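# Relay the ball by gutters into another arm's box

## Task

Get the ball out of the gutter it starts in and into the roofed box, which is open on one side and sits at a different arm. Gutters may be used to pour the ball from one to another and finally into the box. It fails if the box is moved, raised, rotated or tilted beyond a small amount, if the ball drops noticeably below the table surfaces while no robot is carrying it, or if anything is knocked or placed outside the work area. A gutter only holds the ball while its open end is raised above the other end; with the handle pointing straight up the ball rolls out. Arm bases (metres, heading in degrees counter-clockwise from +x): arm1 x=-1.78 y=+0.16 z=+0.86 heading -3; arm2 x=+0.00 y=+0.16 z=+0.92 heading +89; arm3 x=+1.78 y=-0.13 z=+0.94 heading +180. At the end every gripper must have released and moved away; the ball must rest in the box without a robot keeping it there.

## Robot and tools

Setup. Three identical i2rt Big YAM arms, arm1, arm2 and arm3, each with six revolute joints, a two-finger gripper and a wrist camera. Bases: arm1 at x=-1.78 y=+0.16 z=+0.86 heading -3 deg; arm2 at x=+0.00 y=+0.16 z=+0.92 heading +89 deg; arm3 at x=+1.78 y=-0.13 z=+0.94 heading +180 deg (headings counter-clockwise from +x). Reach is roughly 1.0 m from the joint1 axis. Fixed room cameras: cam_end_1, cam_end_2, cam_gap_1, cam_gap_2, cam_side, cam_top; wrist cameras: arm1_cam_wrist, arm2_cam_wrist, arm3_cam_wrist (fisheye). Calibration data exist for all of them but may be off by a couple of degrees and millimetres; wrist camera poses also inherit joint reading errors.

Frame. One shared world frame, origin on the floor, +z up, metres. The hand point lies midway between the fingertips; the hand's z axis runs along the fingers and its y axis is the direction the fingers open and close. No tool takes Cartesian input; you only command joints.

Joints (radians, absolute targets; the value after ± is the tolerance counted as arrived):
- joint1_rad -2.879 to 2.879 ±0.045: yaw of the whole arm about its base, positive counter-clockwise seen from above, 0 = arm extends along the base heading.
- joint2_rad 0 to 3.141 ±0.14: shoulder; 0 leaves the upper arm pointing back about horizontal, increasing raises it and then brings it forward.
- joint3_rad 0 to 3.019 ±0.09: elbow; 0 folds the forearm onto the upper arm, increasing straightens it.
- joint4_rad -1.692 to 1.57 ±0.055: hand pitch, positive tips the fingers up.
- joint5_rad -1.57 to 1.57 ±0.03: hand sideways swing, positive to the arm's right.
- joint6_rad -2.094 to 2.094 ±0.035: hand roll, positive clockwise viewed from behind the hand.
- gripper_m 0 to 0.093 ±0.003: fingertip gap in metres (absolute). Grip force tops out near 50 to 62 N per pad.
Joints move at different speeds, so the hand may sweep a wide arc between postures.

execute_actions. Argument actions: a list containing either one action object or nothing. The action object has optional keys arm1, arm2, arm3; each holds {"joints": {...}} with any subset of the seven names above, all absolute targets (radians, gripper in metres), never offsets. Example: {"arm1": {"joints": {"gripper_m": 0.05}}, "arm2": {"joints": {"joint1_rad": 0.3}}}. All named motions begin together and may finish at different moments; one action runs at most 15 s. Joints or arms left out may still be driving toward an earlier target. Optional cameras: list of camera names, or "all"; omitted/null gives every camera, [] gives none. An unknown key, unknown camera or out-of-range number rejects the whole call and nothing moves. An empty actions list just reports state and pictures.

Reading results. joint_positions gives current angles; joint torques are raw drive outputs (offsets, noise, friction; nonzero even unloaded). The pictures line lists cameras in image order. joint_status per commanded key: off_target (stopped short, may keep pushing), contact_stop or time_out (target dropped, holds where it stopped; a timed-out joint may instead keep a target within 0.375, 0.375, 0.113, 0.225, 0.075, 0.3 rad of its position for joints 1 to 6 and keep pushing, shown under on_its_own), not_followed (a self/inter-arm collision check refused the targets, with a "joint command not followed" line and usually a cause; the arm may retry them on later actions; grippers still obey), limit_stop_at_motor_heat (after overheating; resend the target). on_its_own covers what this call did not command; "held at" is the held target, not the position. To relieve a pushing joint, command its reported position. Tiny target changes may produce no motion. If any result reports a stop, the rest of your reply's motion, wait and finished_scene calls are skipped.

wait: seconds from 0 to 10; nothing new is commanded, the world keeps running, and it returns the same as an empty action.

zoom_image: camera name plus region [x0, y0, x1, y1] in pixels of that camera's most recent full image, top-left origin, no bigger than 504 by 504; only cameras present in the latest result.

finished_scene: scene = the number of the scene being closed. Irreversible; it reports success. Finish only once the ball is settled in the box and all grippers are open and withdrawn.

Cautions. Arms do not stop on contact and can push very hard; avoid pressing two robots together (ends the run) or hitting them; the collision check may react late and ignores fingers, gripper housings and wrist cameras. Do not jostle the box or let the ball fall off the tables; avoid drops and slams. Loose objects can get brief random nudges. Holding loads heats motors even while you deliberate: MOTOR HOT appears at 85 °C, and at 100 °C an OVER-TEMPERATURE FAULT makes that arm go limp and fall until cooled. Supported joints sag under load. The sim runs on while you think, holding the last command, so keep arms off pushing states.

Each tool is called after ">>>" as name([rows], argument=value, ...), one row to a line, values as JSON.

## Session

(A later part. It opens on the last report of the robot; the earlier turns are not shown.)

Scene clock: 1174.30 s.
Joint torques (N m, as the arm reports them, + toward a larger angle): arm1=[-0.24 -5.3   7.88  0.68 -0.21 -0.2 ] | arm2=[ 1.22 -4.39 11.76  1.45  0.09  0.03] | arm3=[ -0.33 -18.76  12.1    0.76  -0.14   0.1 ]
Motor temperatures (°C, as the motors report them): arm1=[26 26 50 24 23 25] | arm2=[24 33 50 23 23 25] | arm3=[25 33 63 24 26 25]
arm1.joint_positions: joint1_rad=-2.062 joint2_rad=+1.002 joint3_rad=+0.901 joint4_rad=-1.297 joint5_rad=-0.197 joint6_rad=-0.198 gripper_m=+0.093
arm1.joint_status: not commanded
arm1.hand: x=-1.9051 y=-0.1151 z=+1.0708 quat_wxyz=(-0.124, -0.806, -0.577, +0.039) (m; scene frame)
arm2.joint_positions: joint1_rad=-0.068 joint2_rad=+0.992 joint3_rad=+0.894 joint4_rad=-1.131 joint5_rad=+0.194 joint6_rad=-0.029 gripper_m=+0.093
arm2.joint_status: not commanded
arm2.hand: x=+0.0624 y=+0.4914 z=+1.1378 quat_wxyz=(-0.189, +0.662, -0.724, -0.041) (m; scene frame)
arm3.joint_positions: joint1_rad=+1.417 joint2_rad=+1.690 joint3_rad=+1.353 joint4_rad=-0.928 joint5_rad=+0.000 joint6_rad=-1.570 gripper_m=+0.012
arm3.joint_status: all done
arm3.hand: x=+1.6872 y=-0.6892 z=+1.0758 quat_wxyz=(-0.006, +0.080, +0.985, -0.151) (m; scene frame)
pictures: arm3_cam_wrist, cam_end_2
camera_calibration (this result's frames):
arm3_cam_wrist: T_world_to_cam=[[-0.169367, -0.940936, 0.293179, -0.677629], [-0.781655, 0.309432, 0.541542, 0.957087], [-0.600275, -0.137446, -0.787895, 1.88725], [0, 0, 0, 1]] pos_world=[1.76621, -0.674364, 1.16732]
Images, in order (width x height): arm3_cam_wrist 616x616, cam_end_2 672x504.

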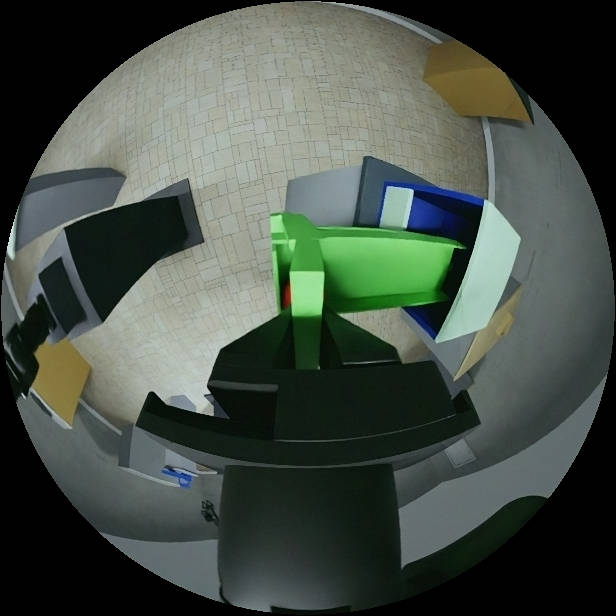

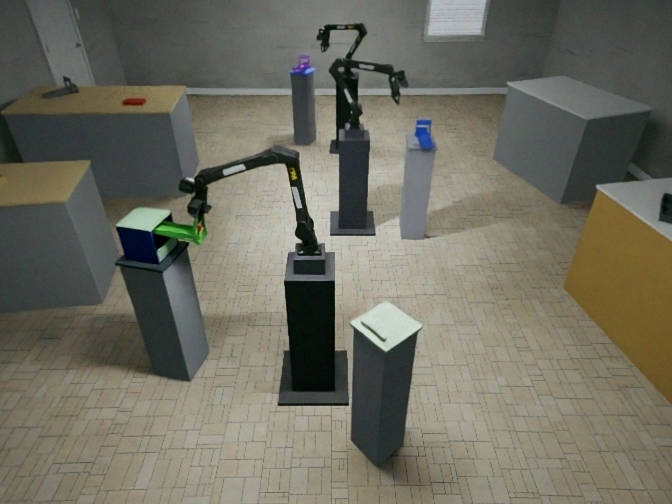

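>>> execute_actions([
  {"arm3":{"joints":{"joint2_rad":1.77,"joint3_rad":1.525,"joint4_rad":-0.985}}},
], cameras=["cam_end_2","arm3_cam_wrist"])

>>> zoom_image(camera="cam_end_2", region=[120, 190, 240, 270])

>>> zoom_image(camera="arm3_cam_wrist", region=[260, 150, 560, 390])

Scene clock: 1191.73 s.
Joint torques (N m, as the arm reports them, + toward a larger angle): arm1=[-0.1  -5.29  7.9   0.66 -0.21 -0.2 ] | arm2=[ 1.23 -4.42 11.75  1.46  0.09  0.04] | arm3=[ -0.28 -20.73  12.33   0.62  -0.07   0.09]
Motor temperatures (°C, as the motors report them): arm1=[26 25 50 24 23 25] | arm2=[24 33 50 23 23 25] | arm3=[25 33 64 24 26 25]
arm1.joint_positions: joint1_rad=-2.062 joint2_rad=+1.002 joint3_rad=+0.901 joint4_rad=-1.297 joint5_rad=-0.197 joint6_rad=-0.198 gripper_m=+0.093
arm1.joint_status: not commanded
arm1.hand: x=-1.9051 y=-0.1151 z=+1.0708 quat_wxyz=(-0.124, -0.806, -0.577, +0.039) (m; scene frame)
arm2.joint_positions: joint1_rad=-0.068 joint2_rad=+0.992 joint3_rad=+0.894 joint4_rad=-1.131 joint5_rad=+0.194 joint6_rad=-0.029 gripper_m=+0.093
arm2.joint_status: not commanded
arm2.hand: x=+0.0624 y=+0.4914 z=+1.1378 quat_wxyz=(-0.189, +0.662, -0.724, -0.041) (m; scene frame)
arm3.joint_positions: joint1_rad=+1.417 joint2_rad=+1.780 joint3_rad=+1.458 joint4_rad=-0.981 joint5_rad=+0.000 joint6_rad=-1.570 gripper_m=+0.012
arm3.joint_status: all done
arm3.hand: x=+1.6833 y=-0.7141 z=+1.0669 quat_wxyz=(-0.004, +0.080, +0.988, -0.132) (m; scene frame)
pictures: arm3_cam_wrist, cam_end_2
camera_calibration (this result's frames):
arm3_cam_wrist: T_world_to_cam=[[-0.170599, -0.951366, 0.256512, -0.665448], [-0.785103, 0.288551, 0.548043, 0.950538], [-0.595407, -0.107893, -0.796147, 1.89615], [0, 0, 0, 1]] pos_world=[1.76173, -0.702782, 1.15938]
Images, in order (width x height): arm3_cam_wrist 616x616, cam_end_2 672x504.

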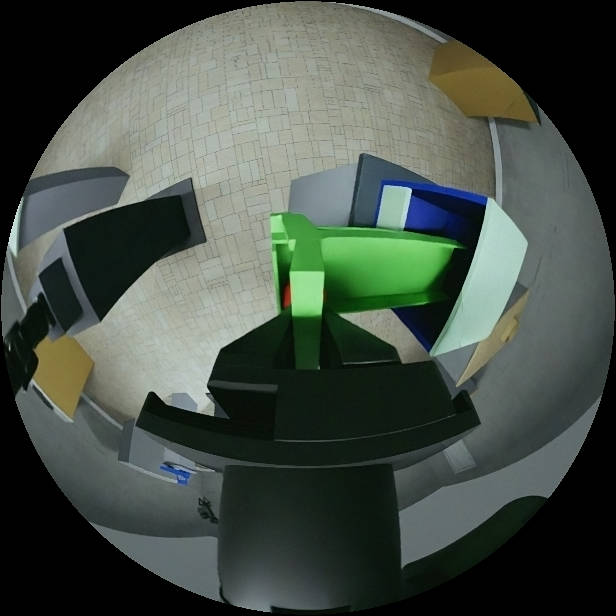

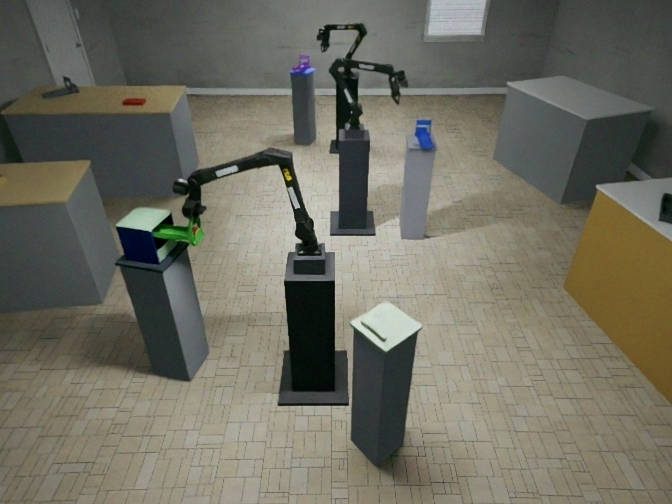

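Region (120, 190, 240, 270) of cam_end_2's 672x504 image, scaled by 4.200, with more detail than that image has.

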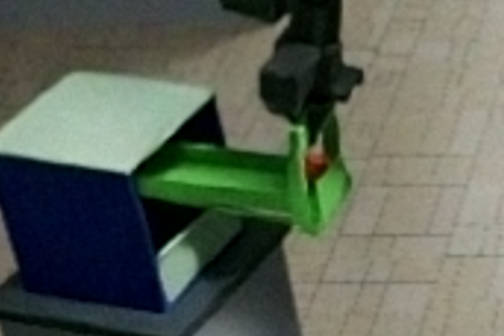

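Region (260, 150, 560, 390) of arm3_cam_wrist's 616x616 image, scaled by 1.680, with more detail than that image has; it fills the top 403 rows of this view, and the rest is white.

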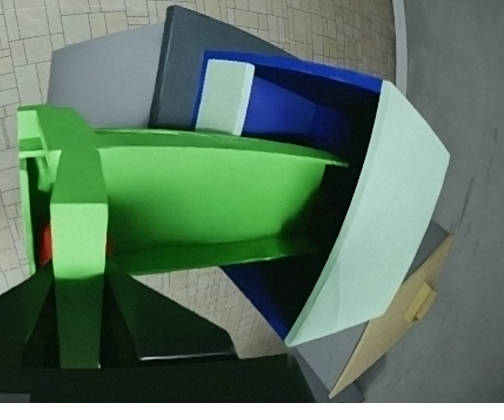

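>>> execute_actions([
  {"arm3":{"joints":{"joint2_rad":1.82,"joint3_rad":1.62,"joint4_rad":-1.035}}},
], cameras=["cam_end_2","arm3_cam_wrist"])

>>> zoom_image(camera="cam_end_2", region=[120, 190, 240, 270])

Scene clock: 1215.20 s.
Joint torques (N m, as the arm reports them, + toward a larger angle): arm1=[-0.14 -5.35  7.89  0.66 -0.22 -0.21] | arm2=[ 1.19 -4.42 11.77  1.45  0.09  0.04] | arm3=[ -0.74 -21.01  12.81   0.49  -0.09   0.11]
Motor temperatures (°C, as the motors report them): arm1=[26 25 49 24 23 25] | arm2=[24 32 50 23 23 25] | arm3=[25 34 66 24 26 25]
arm1.joint_positions: joint1_rad=-2.062 joint2_rad=+1.002 joint3_rad=+0.901 joint4_rad=-1.297 joint5_rad=-0.197 joint6_rad=-0.198 gripper_m=+0.093
arm1.joint_status: not commanded
arm1.hand: x=-1.9051 y=-0.1151 z=+1.0708 quat_wxyz=(-0.124, -0.806, -0.577, +0.039) (m; scene frame)
arm2.joint_positions: joint1_rad=-0.068 joint2_rad=+0.992 joint3_rad=+0.894 joint4_rad=-1.131 joint5_rad=+0.194 joint6_rad=-0.029 gripper_m=+0.093
arm2.joint_status: not commanded
arm2.hand: x=+0.0624 y=+0.4914 z=+1.1378 quat_wxyz=(-0.189, +0.662, -0.724, -0.041) (m; scene frame)
arm3.joint_positions: joint1_rad=+1.417 joint2_rad=+1.825 joint3_rad=+1.554 joint4_rad=-1.030 joint5_rad=+0.000 joint6_rad=-1.570 gripper_m=+0.012
arm3.joint_status: all done
arm3.hand: x=+1.6797 y=-0.7359 z=+1.0783 quat_wxyz=(-0.005, +0.080, +0.988, -0.132) (m; scene frame)
pictures: arm3_cam_wrist, cam_end_2
camera_calibration (this result's frames):
arm3_cam_wrist: T_world_to_cam=[[-0.170565, -0.951073, 0.257618, -0.69075], [-0.784999, 0.289181, 0.54786, 0.948208], [-0.595553, -0.108784, -0.795916, 1.90003], [0, 0, 0, 1]] pos_world=[1.75809, -0.724464, 1.17073]
Images, in order (width x height): arm3_cam_wrist 616x616, cam_end_2 672x504.

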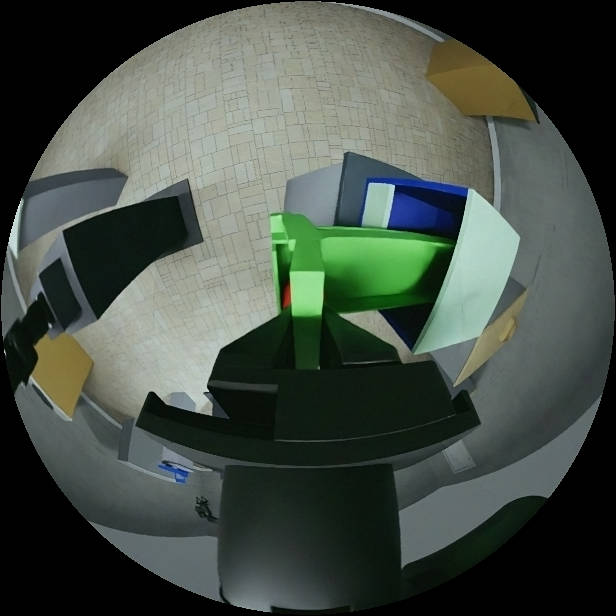

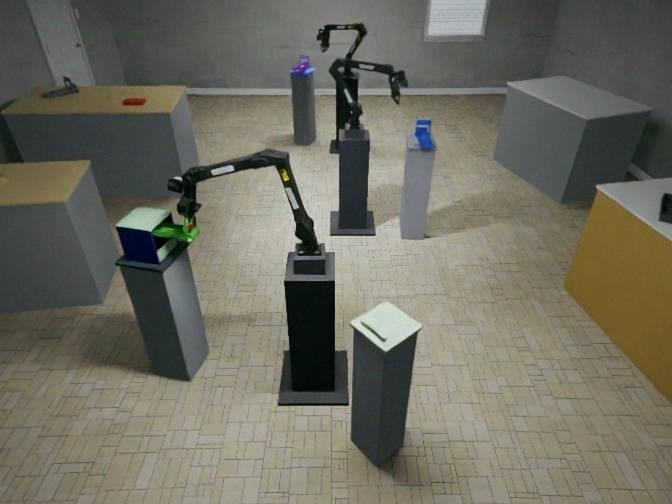

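Region (120, 190, 240, 270) of cam_end_2's 672x504 image, scaled by 4.200, with more detail than that image has.

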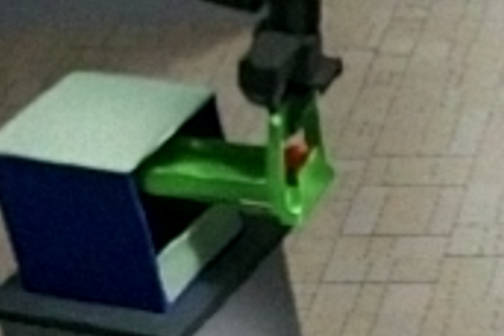

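>>> execute_actions([
  {"arm3":{"joints":{"joint2_rad":1.87,"joint3_rad":1.72,"joint4_rad":-1.15}}},
], cameras=["cam_end_2","arm3_cam_wrist"])

>>> zoom_image(camera="cam_end_2", region=[120, 190, 240, 270])

Scene clock: 1225.03 s.
Joint torques (N m, as the arm reports them, + toward a larger angle): arm1=[-0.23 -5.26  7.89  0.62 -0.21 -0.2 ] | arm2=[ 1.22 -4.37 11.76  1.46  0.09  0.03] | arm3=[ -0.82 -21.59  12.98   0.4   -0.11   0.02]
Motor temperatures (°C, as the motors report them): arm1=[26 25 49 24 23 25] | arm2=[24 32 50 23 23 25] | arm3=[25 35 67 24 26 25]
arm1.joint_positions: joint1_rad=-2.062 joint2_rad=+1.002 joint3_rad=+0.901 joint4_rad=-1.297 joint5_rad=-0.197 joint6_rad=-0.198 gripper_m=+0.093
arm1.joint_status: not commanded
arm1.hand: x=-1.9051 y=-0.1151 z=+1.0708 quat_wxyz=(-0.124, -0.806, -0.577, +0.039) (m; scene frame)
arm2.joint_positions: joint1_rad=-0.068 joint2_rad=+0.992 joint3_rad=+0.894 joint4_rad=-1.131 joint5_rad=+0.194 joint6_rad=-0.029 gripper_m=+0.093
arm2.joint_status: not commanded
arm2.hand: x=+0.0624 y=+0.4914 z=+1.1378 quat_wxyz=(-0.189, +0.662, -0.724, -0.041) (m; scene frame)
arm3.joint_positions: joint1_rad=+1.417 joint2_rad=+1.875 joint3_rad=+1.650 joint4_rad=-1.145 joint5_rad=+0.000 joint6_rad=-1.570 gripper_m=+0.012
arm3.joint_status: all done
arm3.hand: x=+1.6788 y=-0.7411 z=+1.0830 quat_wxyz=(-0.002, +0.080, +0.992, -0.099) (m; scene frame)
pictures: arm3_cam_wrist, cam_end_2
camera_calibration (this result's frames):
arm3_cam_wrist: T_world_to_cam=[[-0.17221, -0.966345, 0.191104, -0.633576], [-0.791235, 0.251257, 0.557509, 0.918353], [-0.586763, -0.0551995, -0.807875, 1.94056], [0, 0, 0, 1]] pos_world=[1.75618, -0.735877, 1.17682]
Images, in order (width x height): arm3_cam_wrist 616x616, cam_end_2 672x504.

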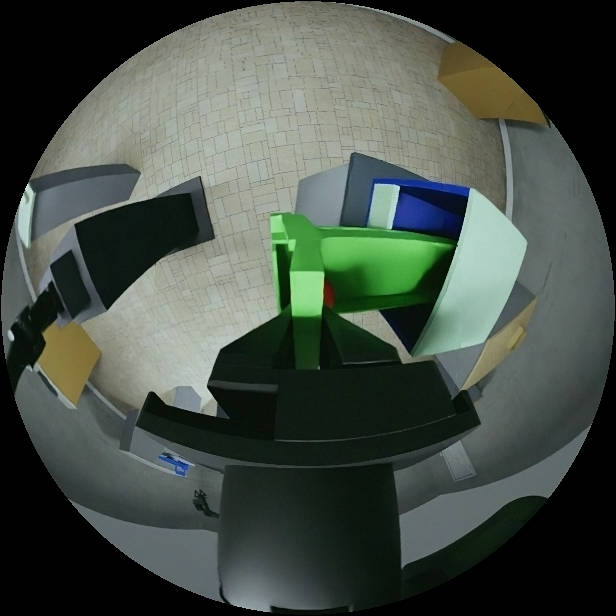

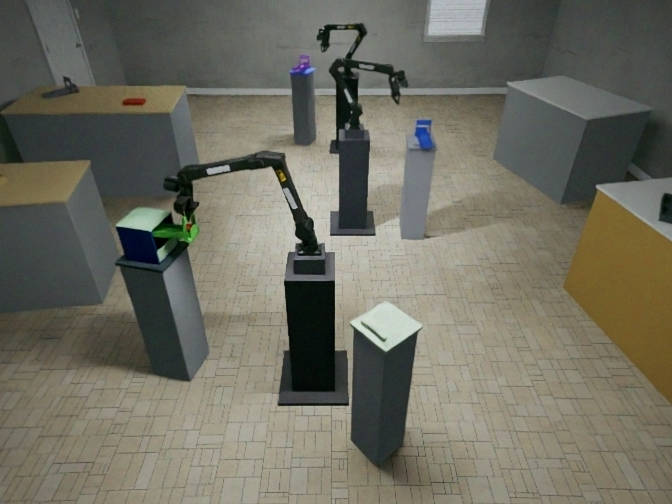

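Region (120, 190, 240, 270) of cam_end_2's 672x504 image, scaled by 4.200, with more detail than that image has.

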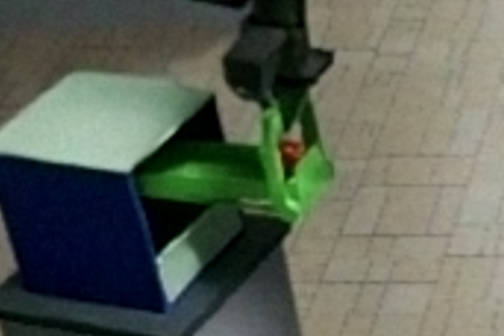

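>>> execute_actions([
  {"arm3":{"joints":{"joint4_rad":-1.255}}},
], cameras=["cam_end_2","arm3_cam_wrist"])

>>> zoom_image(camera="cam_end_2", region=[120, 190, 240, 270])

Scene clock: 1231.57 s.
Joint torques (N m, as the arm reports them, + toward a larger angle): arm1=[-0.19 -5.31  7.87  0.68 -0.21 -0.2 ] | arm2=[ 1.21 -4.38 11.75  1.47  0.09  0.03] | arm3=[  0.03 -20.38  12.66   0.34  -0.05   0.07]
Motor temperatures (°C, as the motors report them): arm1=[26 25 49 24 23 25] | arm2=[24 32 50 23 23 25] | arm3=[25 35 67 24 26 25]
arm1.joint_positions: joint1_rad=-2.062 joint2_rad=+1.002 joint3_rad=+0.901 joint4_rad=-1.297 joint5_rad=-0.197 joint6_rad=-0.198 gripper_m=+0.093
arm1.joint_status: not commanded
arm1.hand: x=-1.9051 y=-0.1151 z=+1.0708 quat_wxyz=(-0.124, -0.806, -0.577, +0.039) (m; scene frame)
arm2.joint_positions: joint1_rad=-0.068 joint2_rad=+0.992 joint3_rad=+0.894 joint4_rad=-1.131 joint5_rad=+0.194 joint6_rad=-0.029 gripper_m=+0.093
arm2.joint_status: not commanded
arm2.hand: x=+0.0624 y=+0.4914 z=+1.1378 quat_wxyz=(-0.189, +0.662, -0.724, -0.041) (m; scene frame)
arm3.joint_positions: joint1_rad=+1.417 joint2_rad=+1.875 joint3_rad=+1.650 joint4_rad=-1.248 joint5_rad=+0.000 joint6_rad=-1.570 gripper_m=+0.012
arm3.joint_status: all done
arm3.hand: x=+1.6828 y=-0.7164 z=+1.0793 quat_wxyz=(+0.002, +0.080, +0.996, -0.047) (m; scene frame)
pictures: arm3_cam_wrist, cam_end_2
camera_calibration (this result's frames):
arm3_cam_wrist: T_world_to_cam=[[-0.173292, -0.980824, 0.08919, -0.506847], [-0.800744, 0.19304, 0.56705, 0.881365], [-0.573393, 0.0268469, -0.81884, 1.98946], [0, 0, 0, 1]] pos_world=[1.75866, -0.720677, 1.17448]
Images, in order (width x height): arm3_cam_wrist 616x616, cam_end_2 672x504.

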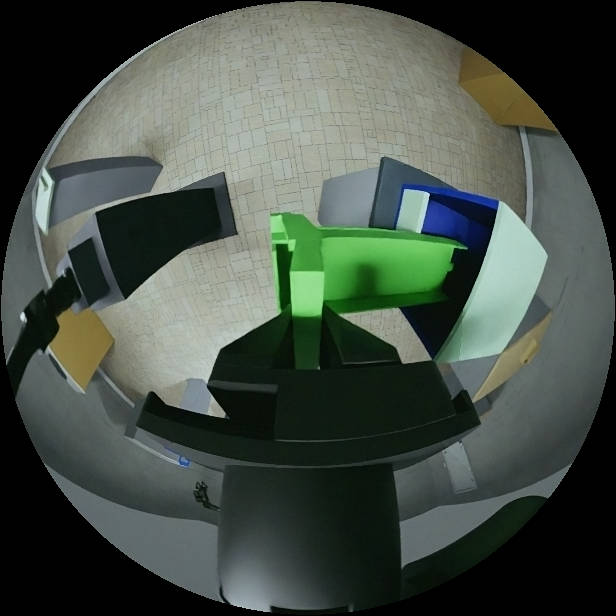

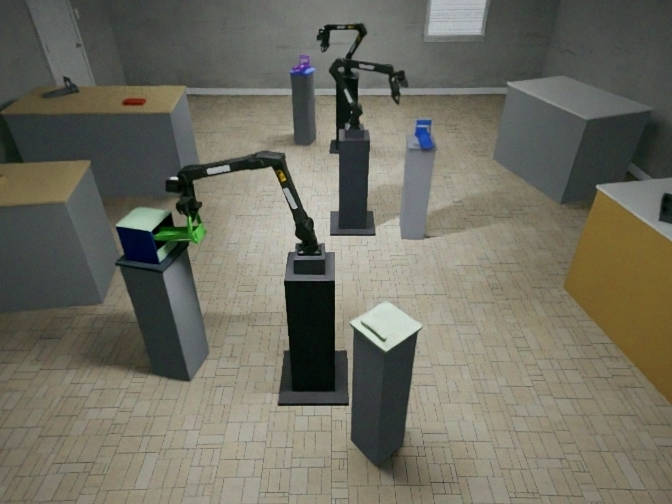

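Region (120, 190, 240, 270) of cam_end_2's 672x504 image, scaled by 4.200, with more detail than that image has.

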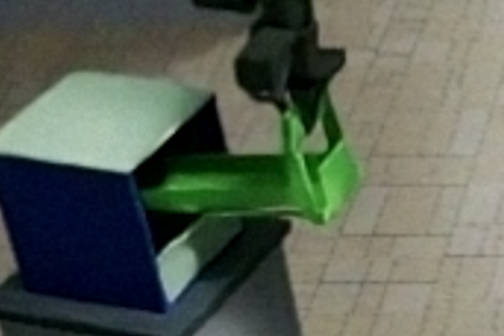

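>>> zoom_image(camera="arm3_cam_wrist", region=[380, 160, 560, 370])

Region (380, 160, 560, 370) of arm3_cam_wrist's 616x616 image, scaled by 2.400, with more detail than that image has; it fills the left 432 columns of this view, and the rest is white.

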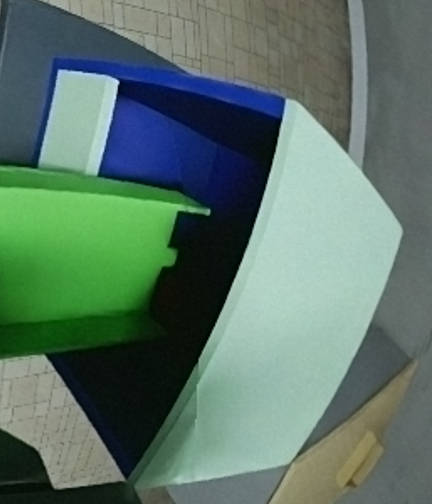

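>>> execute_actions([
  {"arm3":{"joints":{"joint2_rad":1.81,"joint3_rad":1.57,"joint4_rad":-1.11}}},
], cameras=["cam_end_2","arm3_cam_wrist"])

>>> zoom_image(camera="cam_end_2", region=[120, 190, 240, 270])

Scene clock: 1264.07 s.
Joint torques (N m, as the arm reports them, + toward a larger angle): arm1=[-0.25 -5.33  7.87  0.66 -0.21 -0.19] | arm2=[ 1.23 -4.4  11.77  1.45  0.09  0.04] | arm3=[ -0.29 -22.66   8.5    0.8   -0.03   0.05]
Motor temperatures (°C, as the motors report them): arm1=[26 25 49 24 23 25] | arm2=[24 32 50 23 23 25] | arm3=[25 36 68 24 26 25]
arm1.joint_positions: joint1_rad=-2.062 joint2_rad=+1.002 joint3_rad=+0.901 joint4_rad=-1.297 joint5_rad=-0.197 joint6_rad=-0.198 gripper_m=+0.093
arm1.joint_status: not commanded
arm1.hand: x=-1.9051 y=-0.1151 z=+1.0708 quat_wxyz=(-0.124, -0.806, -0.577, +0.039) (m; scene frame)
arm2.joint_positions: joint1_rad=-0.068 joint2_rad=+0.992 joint3_rad=+0.894 joint4_rad=-1.131 joint5_rad=+0.194 joint6_rad=-0.029 gripper_m=+0.093
arm2.joint_status: not commanded
arm2.hand: x=+0.0624 y=+0.4914 z=+1.1378 quat_wxyz=(-0.189, +0.662, -0.724, -0.041) (m; scene frame)
arm3.joint_positions: joint1_rad=+1.417 joint2_rad=+1.833 joint3_rad=+1.564 joint4_rad=-1.126 joint5_rad=+0.000 joint6_rad=-1.570 gripper_m=+0.012
arm3.joint_status: all done
arm3.hand: x=+1.6829 y=-0.7165 z=+1.0730 quat_wxyz=(-0.001, +0.080, +0.993, -0.086) (m; scene frame)
pictures: arm3_cam_wrist, cam_end_2
camera_calibration (this result's frames):
arm3_cam_wrist: T_world_to_cam=[[-0.172631, -0.97084, 0.166338, -0.583125], [-0.793551, 0.237122, 0.560402, 0.911648], [-0.583503, -0.0352551, -0.811346, 1.94877], [0, 0, 0, 1]] pos_world=[1.75989, -0.713588, 1.16724]
Images, in order (width x height): arm3_cam_wrist 616x616, cam_end_2 672x504.

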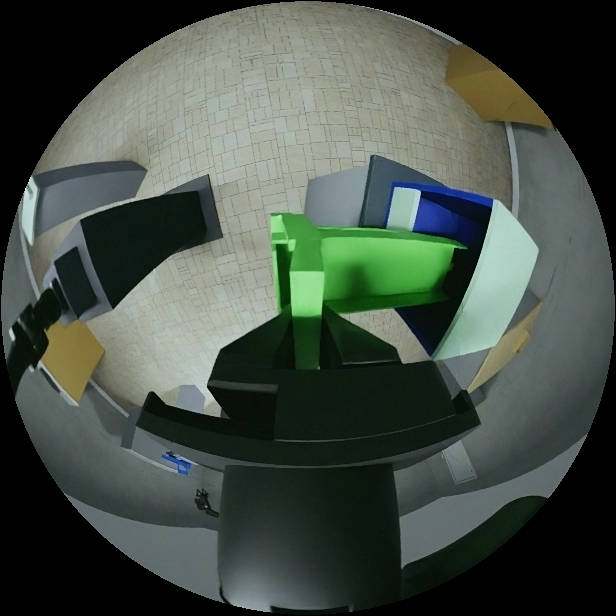

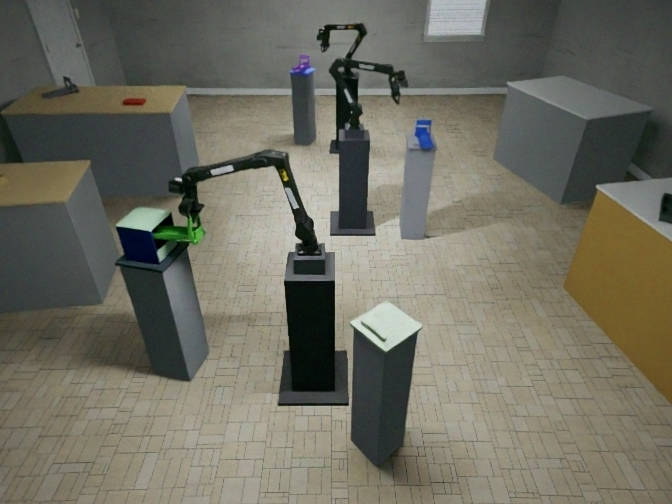

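Region (120, 190, 240, 270) of cam_end_2's 672x504 image, scaled by 4.200, with more detail than that image has.

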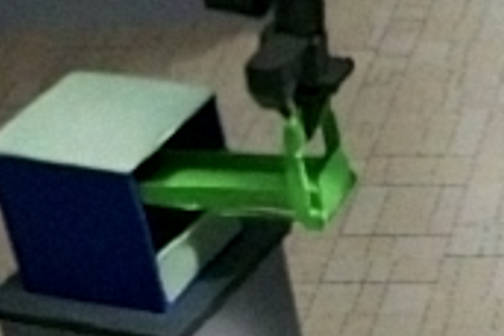

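>>> execute_actions([
  {"arm3":{"joints":{"joint2_rad":1.70,"joint3_rad":1.40,"joint4_rad":-1.05}}},
], cameras=["cam_end_2"])

>>> execute_actions([
  {"arm3":{"joints":{"joint2_rad":1.575,"joint3_rad":1.24,"joint4_rad":-1.02}}},
], cameras=["cam_end_2","arm3_cam_wrist"])

>>> zoom_image(camera="arm3_cam_wrist", region=[360, 130, 580, 370])

>>> zoom_image(camera="cam_end_2", region=[100, 190, 240, 280])

Scene clock: 1275.23 s.
Joint torques (N m, as the arm reports them, + toward a larger angle): arm1=[-0.16 -5.42  7.92  0.69 -0.21 -0.2 ] | arm2=[ 1.2  -4.38 11.76  1.45  0.09  0.03] | arm3=[  0.   -19.6    8.01   1.05  -0.08   0.05]
Motor temperatures (°C, as the motors report them): arm1=[26 25 49 24 23 25] | arm2=[24 32 50 24 23 25] | arm3=[25 36 63 24 26 25]
arm1.joint_positions: joint1_rad=-2.062 joint2_rad=+1.002 joint3_rad=+0.901 joint4_rad=-1.297 joint5_rad=-0.197 joint6_rad=-0.198 gripper_m=+0.093
arm1.joint_status: not commanded
arm1.hand: x=-1.9051 y=-0.1151 z=+1.0708 quat_wxyz=(-0.124, -0.806, -0.577, +0.039) (m; scene frame)
arm2.joint_positions: joint1_rad=-0.068 joint2_rad=+0.992 joint3_rad=+0.894 joint4_rad=-1.131 joint5_rad=+0.194 joint6_rad=-0.029 gripper_m=+0.093
arm2.joint_status: not commanded
arm2.hand: x=+0.0624 y=+0.4914 z=+1.1378 quat_wxyz=(-0.189, +0.662, -0.724, -0.041) (m; scene frame)
arm3.joint_positions: joint1_rad=+1.417 joint2_rad=+1.717 joint3_rad=+1.396 joint4_rad=-1.065 joint5_rad=+0.000 joint6_rad=-1.570 gripper_m=+0.012
arm3.joint_status: all done
arm3.hand: x=+1.6900 y=-0.6723 z=+1.0711 quat_wxyz=(-0.001, +0.080, +0.993, -0.090) (m; scene frame)
pictures: cam_end_2
Images, in order (width x height): cam_end_2 672x504.

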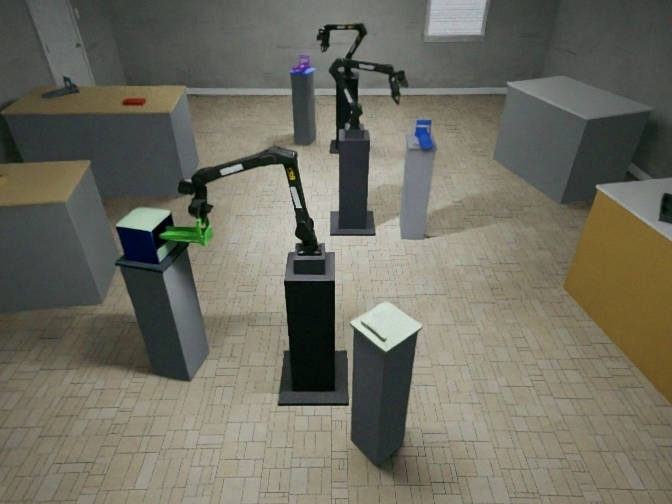

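Scene clock: 1276.20 s.
Joint torques (N m, as the arm reports them, + toward a larger angle): arm1=[-0.19 -5.34  7.9   0.66 -0.22 -0.2 ] | arm2=[ 1.18 -4.36 11.75  1.44  0.1   0.04] | arm3=[ -1.   -16.45   8.37   0.93  -0.11   0.07]
Motor temperatures (°C, as the motors report them): arm1=[26 25 49 24 23 25] | arm2=[24 32 50 24 23 25] | arm3=[25 36 63 24 26 25]
arm1.joint_positions: joint1_rad=-2.062 joint2_rad=+1.002 joint3_rad=+0.901 joint4_rad=-1.297 joint5_rad=-0.197 joint6_rad=-0.198 gripper_m=+0.093
arm1.joint_status: not commanded
arm1.hand: x=-1.9051 y=-0.1151 z=+1.0708 quat_wxyz=(-0.124, -0.806, -0.577, +0.039) (m; scene frame)
arm2.joint_positions: joint1_rad=-0.068 joint2_rad=+0.992 joint3_rad=+0.894 joint4_rad=-1.131 joint5_rad=+0.194 joint6_rad=-0.029 gripper_m=+0.093
arm2.joint_status: not commanded
arm2.hand: x=+0.0624 y=+0.4914 z=+1.1378 quat_wxyz=(-0.189, +0.662, -0.724, -0.041) (m; scene frame)
arm3.joint_positions: joint1_rad=+1.417 joint2_rad=+1.590 joint3_rad=+1.233 joint4_rad=-1.030 joint5_rad=+0.000 joint6_rad=-1.570 gripper_m=+0.012
arm3.joint_status: all done
arm3.hand: x=+1.6983 y=-0.6210 z=+1.0708 quat_wxyz=(-0.001, +0.080, +0.993, -0.090) (m; scene frame)
pictures: arm3_cam_wrist, cam_end_2
camera_calibration (this result's frames):
arm3_cam_wrist: T_world_to_cam=[[-0.172508, -0.969477, 0.17423, -0.495192], [-0.792813, 0.241627, 0.55952, 0.904973], [-0.584541, -0.0416104, -0.810297, 1.95605], [0, 0, 0, 1]] pos_world=[1.77544, -0.617352, 1.16491]
Images, in order (width x height): arm3_cam_wrist 616x616, cam_end_2 672x504.

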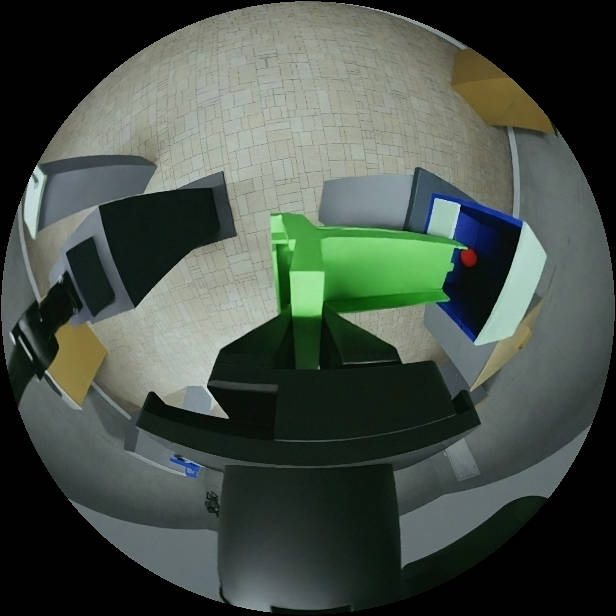

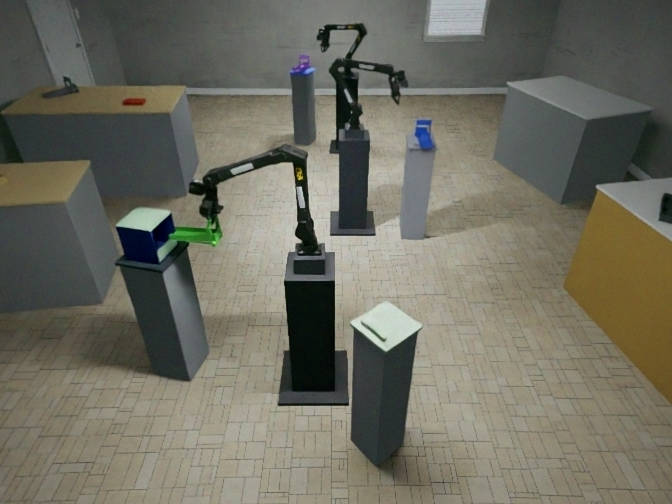

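Region (360, 130, 580, 370) of arm3_cam_wrist's 616x616 image, scaled by 2.100, with more detail than that image has; it fills the left 462 columns of this view, and the rest is white.

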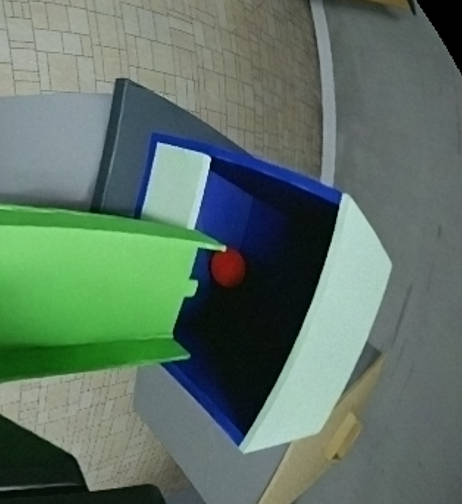

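Region (100, 190, 240, 280) of cam_end_2's 672x504 image, scaled by 3.600, with more detail than that image has; it fills the top 324 rows of this view, and the rest is white.

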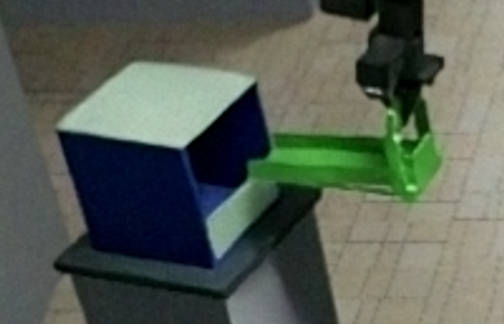

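>>> execute_actions([
  {"arm3":{"joints":{"joint2_rad":1.32,"joint3_rad":0.96,"joint4_rad":-0.99}}},
], cameras=[])

>>> execute_actions([
  {"arm3":{"joints":{"joint1_rad":0.4,"joint5_rad":0.198,"joint6_rad":0.173}}},
], cameras=[])

>>> execute_actions([
  {"arm3":{"joints":{"joint1_rad":-2.285,"joint2_rad":1.74,"joint3_rad":1.76,"joint4_rad":-1.45}}},
], cameras=["cam_end_2","arm3_cam_wrist","cam_top"])

Scene clock: 1302.33 s.
Joint torques (N m, as the arm reports them, + toward a larger angle): arm1=[-0.16 -5.32  7.89  0.67 -0.22 -0.2 ] | arm2=[ 1.27 -4.38 11.76  1.45  0.09  0.04] | arm3=[ -0.53 -10.49   8.09   0.94  -0.06   0.07]
Motor temperatures (°C, as the motors report them): arm1=[26 25 49 24 23 25] | arm2=[24 31 50 24 23 25] | arm3=[25 35 59 24 26 25]
arm1.joint_positions: joint1_rad=-2.062 joint2_rad=+1.002 joint3_rad=+0.901 joint4_rad=-1.297 joint5_rad=-0.197 joint6_rad=-0.198 gripper_m=+0.093
arm1.joint_status: not commanded
arm1.hand: x=-1.9051 y=-0.1151 z=+1.0708 quat_wxyz=(-0.124, -0.806, -0.577, +0.039) (m; scene frame)
arm2.joint_positions: joint1_rad=-0.068 joint2_rad=+0.992 joint3_rad=+0.894 joint4_rad=-1.131 joint5_rad=+0.194 joint6_rad=-0.029 gripper_m=+0.093
arm2.joint_status: not commanded
arm2.hand: x=+0.0624 y=+0.4914 z=+1.1378 quat_wxyz=(-0.189, +0.662, -0.724, -0.041) (m; scene frame)
arm3.joint_positions: joint1_rad=+1.417 joint2_rad=+1.319 joint3_rad=+0.957 joint4_rad=-0.997 joint5_rad=+0.000 joint6_rad=-1.570 gripper_m=+0.012
arm3.joint_status: all done
arm3.hand: x=+1.7138 y=-0.5243 z=+1.0768 quat_wxyz=(-0.002, +0.080, +0.991, -0.103) (m; scene frame)
pictures: none
No camera images: the call's "cameras" was empty. Leave "cameras" out to get every camera's image.

Scene clock: 1304.57 s.
Joint torques (N m, as the arm reports them, + toward a larger angle): arm1=[-0.23 -5.31  7.87  0.67 -0.22 -0.2 ] | arm2=[ 1.22 -4.4  11.76  1.46  0.09  0.04] | arm3=[ -0.27 -10.65   8.32   0.73   0.23   0.18]
Motor temperatures (°C, as the motors report them): arm1=[26 25 49 24 23 25] | arm2=[24 31 50 24 23 25] | arm3=[25 34 59 24 26 25]
arm1.joint_positions: joint1_rad=-2.062 joint2_rad=+1.002 joint3_rad=+0.901 joint4_rad=-1.297 joint5_rad=-0.197 joint6_rad=-0.198 gripper_m=+0.093
arm1.joint_status: not commanded
arm1.hand: x=-1.9051 y=-0.1151 z=+1.0708 quat_wxyz=(-0.124, -0.806, -0.577, +0.039) (m; scene frame)
arm2.joint_positions: joint1_rad=-0.068 joint2_rad=+0.992 joint3_rad=+0.894 joint4_rad=-1.131 joint5_rad=+0.194 joint6_rad=-0.029 gripper_m=+0.093
arm2.joint_status: not commanded
arm2.hand: x=+0.0624 y=+0.4914 z=+1.1378 quat_wxyz=(-0.189, +0.662, -0.724, -0.041) (m; scene frame)
arm3.joint_positions: joint1_rad=+0.402 joint2_rad=+1.319 joint3_rad=+0.957 joint4_rad=-0.997 joint5_rad=+0.197 joint6_rad=+0.164 gripper_m=+0.012
arm3.joint_status: all done
arm3.hand: x=+1.3950 y=-0.2511 z=+1.0765 quat_wxyz=(-0.065, +0.985, +0.105, -0.121) (m; scene frame)
pictures: none
No camera images: the call's "cameras" was empty. Leave "cameras" out to get every camera's image.

Scene clock: 1306.97 s.
Joint torques (N m, as the arm reports them, + toward a larger angle): arm1=[-0.23 -5.25  7.91  0.64 -0.22 -0.2 ] | arm2=[ 1.19 -4.4  11.77  1.46  0.09  0.03] | arm3=[ -0.12 -22.2   10.33   0.11   0.29   0.13]
Motor temperatures (°C, as the motors report them): arm1=[26 25 49 24 23 25] | arm2=[24 31 50 24 23 25] | arm3=[25 35 60 24 26 25]
arm1.joint_positions: joint1_rad=-2.062 joint2_rad=+1.002 joint3_rad=+0.901 joint4_rad=-1.297 joint5_rad=-0.197 joint6_rad=-0.198 gripper_m=+0.093
arm1.joint_status: not commanded
arm1.hand: x=-1.9051 y=-0.1151 z=+1.0708 quat_wxyz=(-0.124, -0.806, -0.577, +0.039) (m; scene frame)
arm2.joint_positions: joint1_rad=-0.068 joint2_rad=+0.992 joint3_rad=+0.894 joint4_rad=-1.131 joint5_rad=+0.194 joint6_rad=-0.029 gripper_m=+0.093
arm2.joint_status: not commanded
arm2.hand: x=+0.0624 y=+0.4914 z=+1.1378 quat_wxyz=(-0.189, +0.662, -0.724, -0.041) (m; scene frame)
arm3.joint_positions: joint1_rad=-2.293 joint2_rad=+1.773 joint3_rad=+1.728 joint4_rad=-1.441 joint5_rad=+0.197 joint6_rad=+0.165 gripper_m=+0.012
arm3.joint_status: all done
arm3.hand: x=+2.1795 y=+0.2724 z=+1.1746 quat_wxyz=(-0.090, +0.326, -0.939, +0.067) (m; scene frame)
pictures: arm3_cam_wrist, cam_end_2, cam_top
camera_calibration (this result's frames):
arm3_cam_wrist: T_world_to_cam=[[0.590353, -0.787218, 0.178247, -1.28117], [-0.756774, -0.463052, 0.461384, 1.24116], [-0.280672, -0.407272, -0.86911, 1.8651], [0, 0, 0, 1]] pos_world=[2.2191, 0.325769, 1.27669]
Images, in order (width x height): arm3_cam_wrist 616x616, cam_end_2 672x504, cam_top 672x504.

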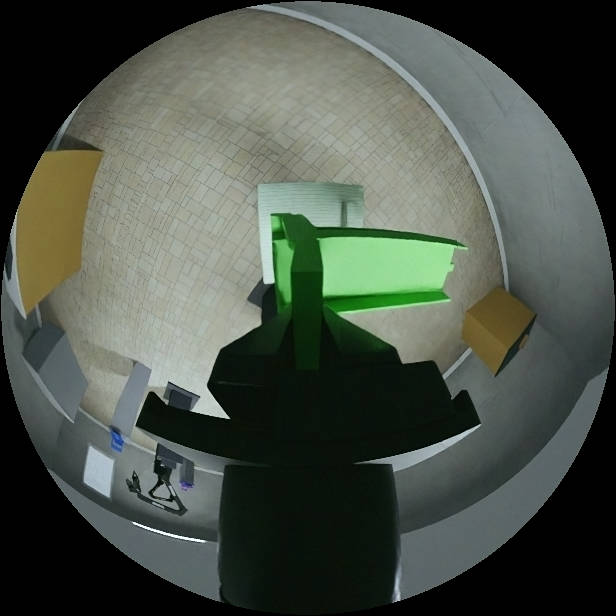

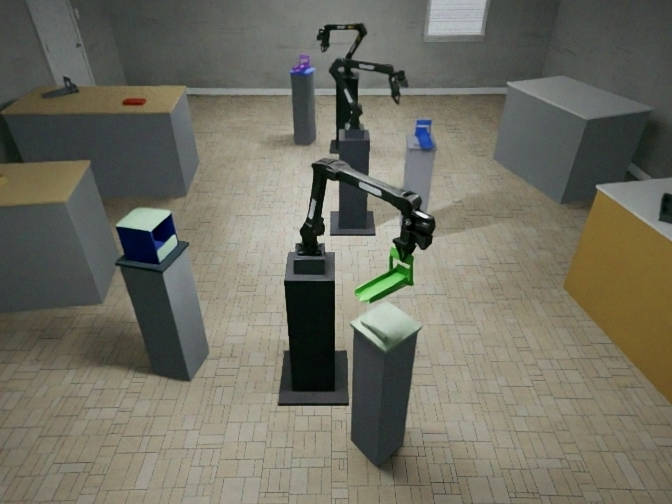

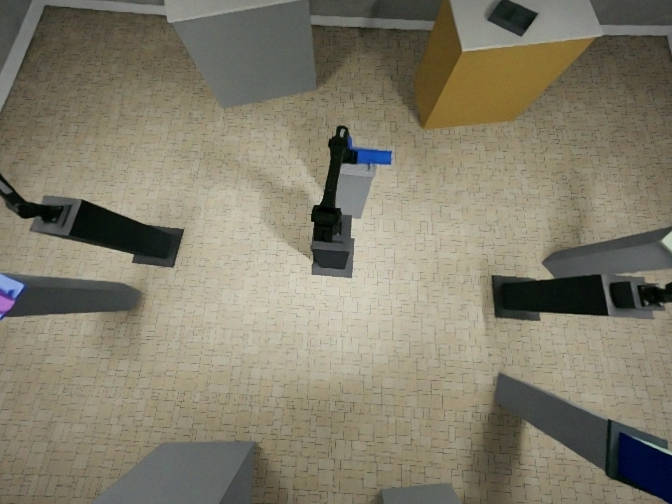

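>>> execute_actions([
  {"arm3":{"joints":{"joint1_rad":-2.262,"joint2_rad":1.93,"joint3_rad":1.62,"joint4_rad":-1.2}}},
], cameras=[])

>>> execute_actions([
  {"arm3":{"joints":{"joint2_rad":1.97,"joint3_rad":1.545,"joint4_rad":-1.09}}},
], cameras=["cam_end_2","arm3_cam_wrist"])

Scene clock: 1316.90 s.
Joint torques (N m, as the arm reports them, + toward a larger angle): arm1=[-0.19 -5.36  7.87  0.68 -0.21 -0.2 ] | arm2=[ 1.23 -4.42 11.76  1.45  0.09  0.04] | arm3=[  0.75 -22.96   9.52   0.61   0.32   0.11]
Motor temperatures (°C, as the motors report them): arm1=[26 25 49 24 23 25] | arm2=[24 31 50 24 23 25] | arm3=[25 36 61 24 26 25]
arm1.joint_positions: joint1_rad=-2.062 joint2_rad=+1.002 joint3_rad=+0.901 joint4_rad=-1.297 joint5_rad=-0.197 joint6_rad=-0.198 gripper_m=+0.093
arm1.joint_status: not commanded
arm1.hand: x=-1.9051 y=-0.1151 z=+1.0708 quat_wxyz=(-0.124, -0.806, -0.577, +0.039) (m; scene frame)
arm2.joint_positions: joint1_rad=-0.068 joint2_rad=+0.992 joint3_rad=+0.894 joint4_rad=-1.131 joint5_rad=+0.194 joint6_rad=-0.029 gripper_m=+0.093
arm2.joint_status: not commanded
arm2.hand: x=+0.0624 y=+0.4914 z=+1.1378 quat_wxyz=(-0.189, +0.662, -0.724, -0.041) (m; scene frame)
arm3.joint_positions: joint1_rad=-2.269 joint2_rad=+1.956 joint3_rad=+1.596 joint4_rad=-1.208 joint5_rad=+0.196 joint6_rad=+0.166 gripper_m=+0.012
arm3.joint_status: all done
arm3.hand: x=+2.1836 y=+0.2969 z=+1.0250 quat_wxyz=(-0.056, +0.341, -0.935, +0.085) (m; scene frame)
pictures: none
No camera images: the call's "cameras" was empty. Leave "cameras" out to get every camera's image.

Scene clock: 1317.73 s.
Joint torques (N m, as the arm reports them, + toward a larger angle): arm1=[-0.21 -5.23  7.87  0.64 -0.22 -0.2 ] | arm2=[ 1.24 -4.37 11.75  1.45  0.09  0.04] | arm3=[  1.06 -21.49   7.83   0.65   0.28   0.16]
Motor temperatures (°C, as the motors report them): arm1=[26 25 49 24 23 25] | arm2=[24 31 50 24 23 25] | arm3=[25 36 61 24 26 25]
arm1.joint_positions: joint1_rad=-2.062 joint2_rad=+1.002 joint3_rad=+0.901 joint4_rad=-1.297 joint5_rad=-0.197 joint6_rad=-0.198 gripper_m=+0.093
arm1.joint_status: not commanded
arm1.hand: x=-1.9051 y=-0.1151 z=+1.0708 quat_wxyz=(-0.124, -0.806, -0.577, +0.039) (m; scene frame)
arm2.joint_positions: joint1_rad=-0.068 joint2_rad=+0.992 joint3_rad=+0.894 joint4_rad=-1.131 joint5_rad=+0.194 joint6_rad=-0.029 gripper_m=+0.093
arm2.joint_status: not commanded
arm2.hand: x=+0.0624 y=+0.4914 z=+1.1378 quat_wxyz=(-0.189, +0.662, -0.724, -0.041) (m; scene frame)
arm3.joint_positions: joint1_rad=-2.269 joint2_rad=+1.970 joint3_rad=+1.539 joint4_rad=-1.100 joint5_rad=+0.196 joint6_rad=+0.166 gripper_m=+0.012
arm3.joint_status: all done
arm3.hand: x=+2.1858 y=+0.2992 z=+0.9970 quat_wxyz=(-0.072, +0.339, -0.935, +0.077) (m; scene frame)
pictures: arm3_cam_wrist, cam_end_2
camera_calibration (this result's frames):
arm3_cam_wrist: T_world_to_cam=[[0.614037, -0.767065, 0.185931, -1.29761], [-0.731374, -0.464412, 0.499413, 1.24728], [-0.296734, -0.442643, -0.846177, 1.74625], [0, 0, 0, 1]] pos_world=[2.22718, 0.35687, 1.096]
Images, in order (width x height): arm3_cam_wrist 616x616, cam_end_2 672x504.

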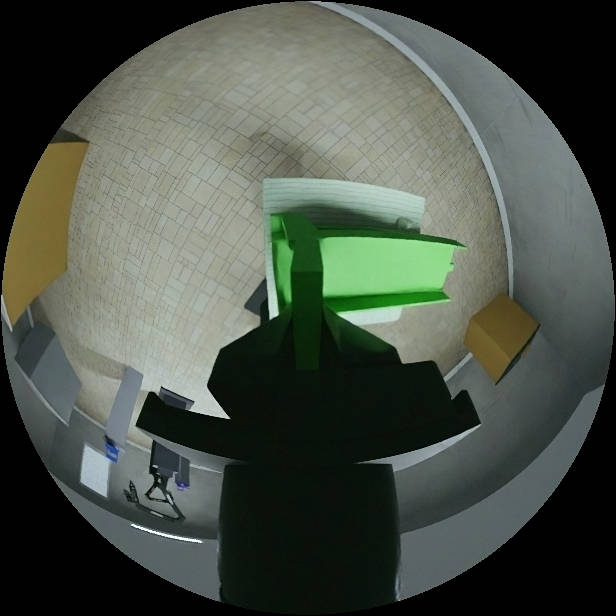

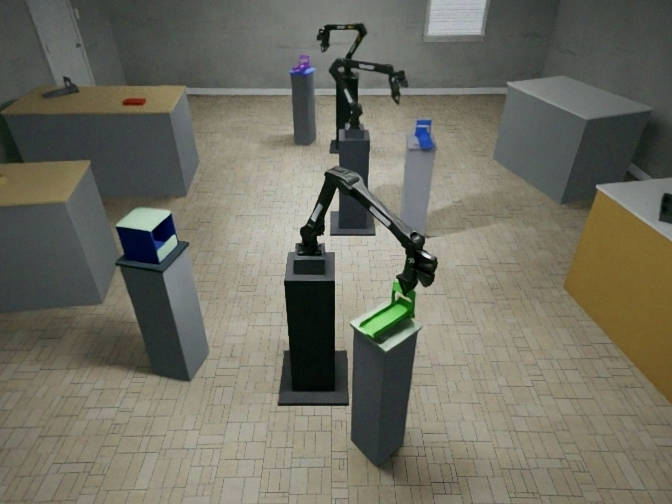

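>>> execute_actions([
  {"arm3":{"joints":{"joint2_rad":2.0}}},
], cameras=["arm3_cam_wrist"])

Scene clock: 1323.90 s.
Joint torques (N m, as the arm reports them, + toward a larger angle): arm1=[-0.29 -5.35  7.88  0.64 -0.21 -0.2 ] | arm2=[ 1.23 -4.37 11.76  1.46  0.09  0.03] | arm3=[  0.4  -22.51   8.13   0.58   0.32   0.14]
Motor temperatures (°C, as the motors report them): arm1=[26 25 49 24 23 25] | arm2=[24 31 50 24 23 25] | arm3=[25 36 60 24 26 25]
arm1.joint_positions: joint1_rad=-2.062 joint2_rad=+1.002 joint3_rad=+0.901 joint4_rad=-1.297 joint5_rad=-0.197 joint6_rad=-0.198 gripper_m=+0.093
arm1.joint_status: not commanded
arm1.hand: x=-1.9051 y=-0.1151 z=+1.0708 quat_wxyz=(-0.124, -0.806, -0.577, +0.039) (m; scene frame)
arm2.joint_positions: joint1_rad=-0.068 joint2_rad=+0.992 joint3_rad=+0.894 joint4_rad=-1.131 joint5_rad=+0.194 joint6_rad=-0.029 gripper_m=+0.093
arm2.joint_status: not commanded
arm2.hand: x=+0.0624 y=+0.4914 z=+1.1378 quat_wxyz=(-0.189, +0.662, -0.724, -0.041) (m; scene frame)
arm3.joint_positions: joint1_rad=-2.269 joint2_rad=+1.997 joint3_rad=+1.539 joint4_rad=-1.100 joint5_rad=+0.196 joint6_rad=+0.166 gripper_m=+0.012
arm3.joint_status: all done
arm3.hand: x=+2.1846 y=+0.2975 z=+0.9819 quat_wxyz=(-0.060, +0.340, -0.935, +0.083) (m; scene frame)
pictures: arm3_cam_wrist
camera_calibration (this result's frames):
arm3_cam_wrist: T_world_to_cam=[[0.617075, -0.763422, 0.190803, -1.30782], [-0.722785, -0.454011, 0.521013, 1.21007], [-0.311126, -0.459414, -0.831949, 1.75481], [0, 0, 0, 1]] pos_world=[2.22761, 0.357152, 1.07899]
Images, in order (width x height): arm3_cam_wrist 616x616.

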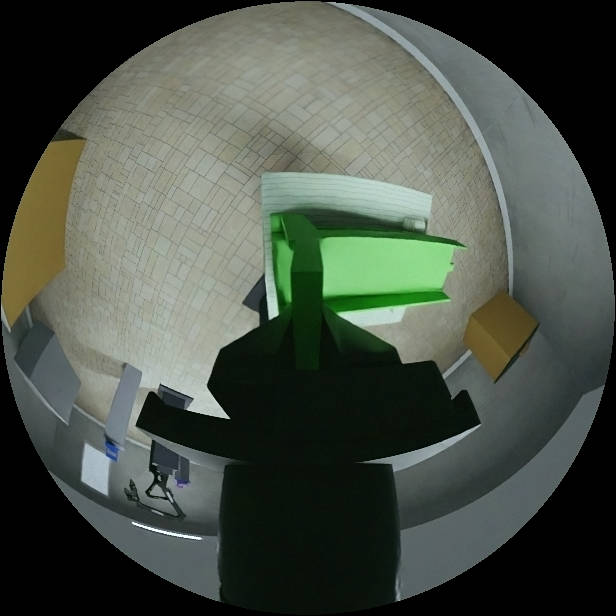

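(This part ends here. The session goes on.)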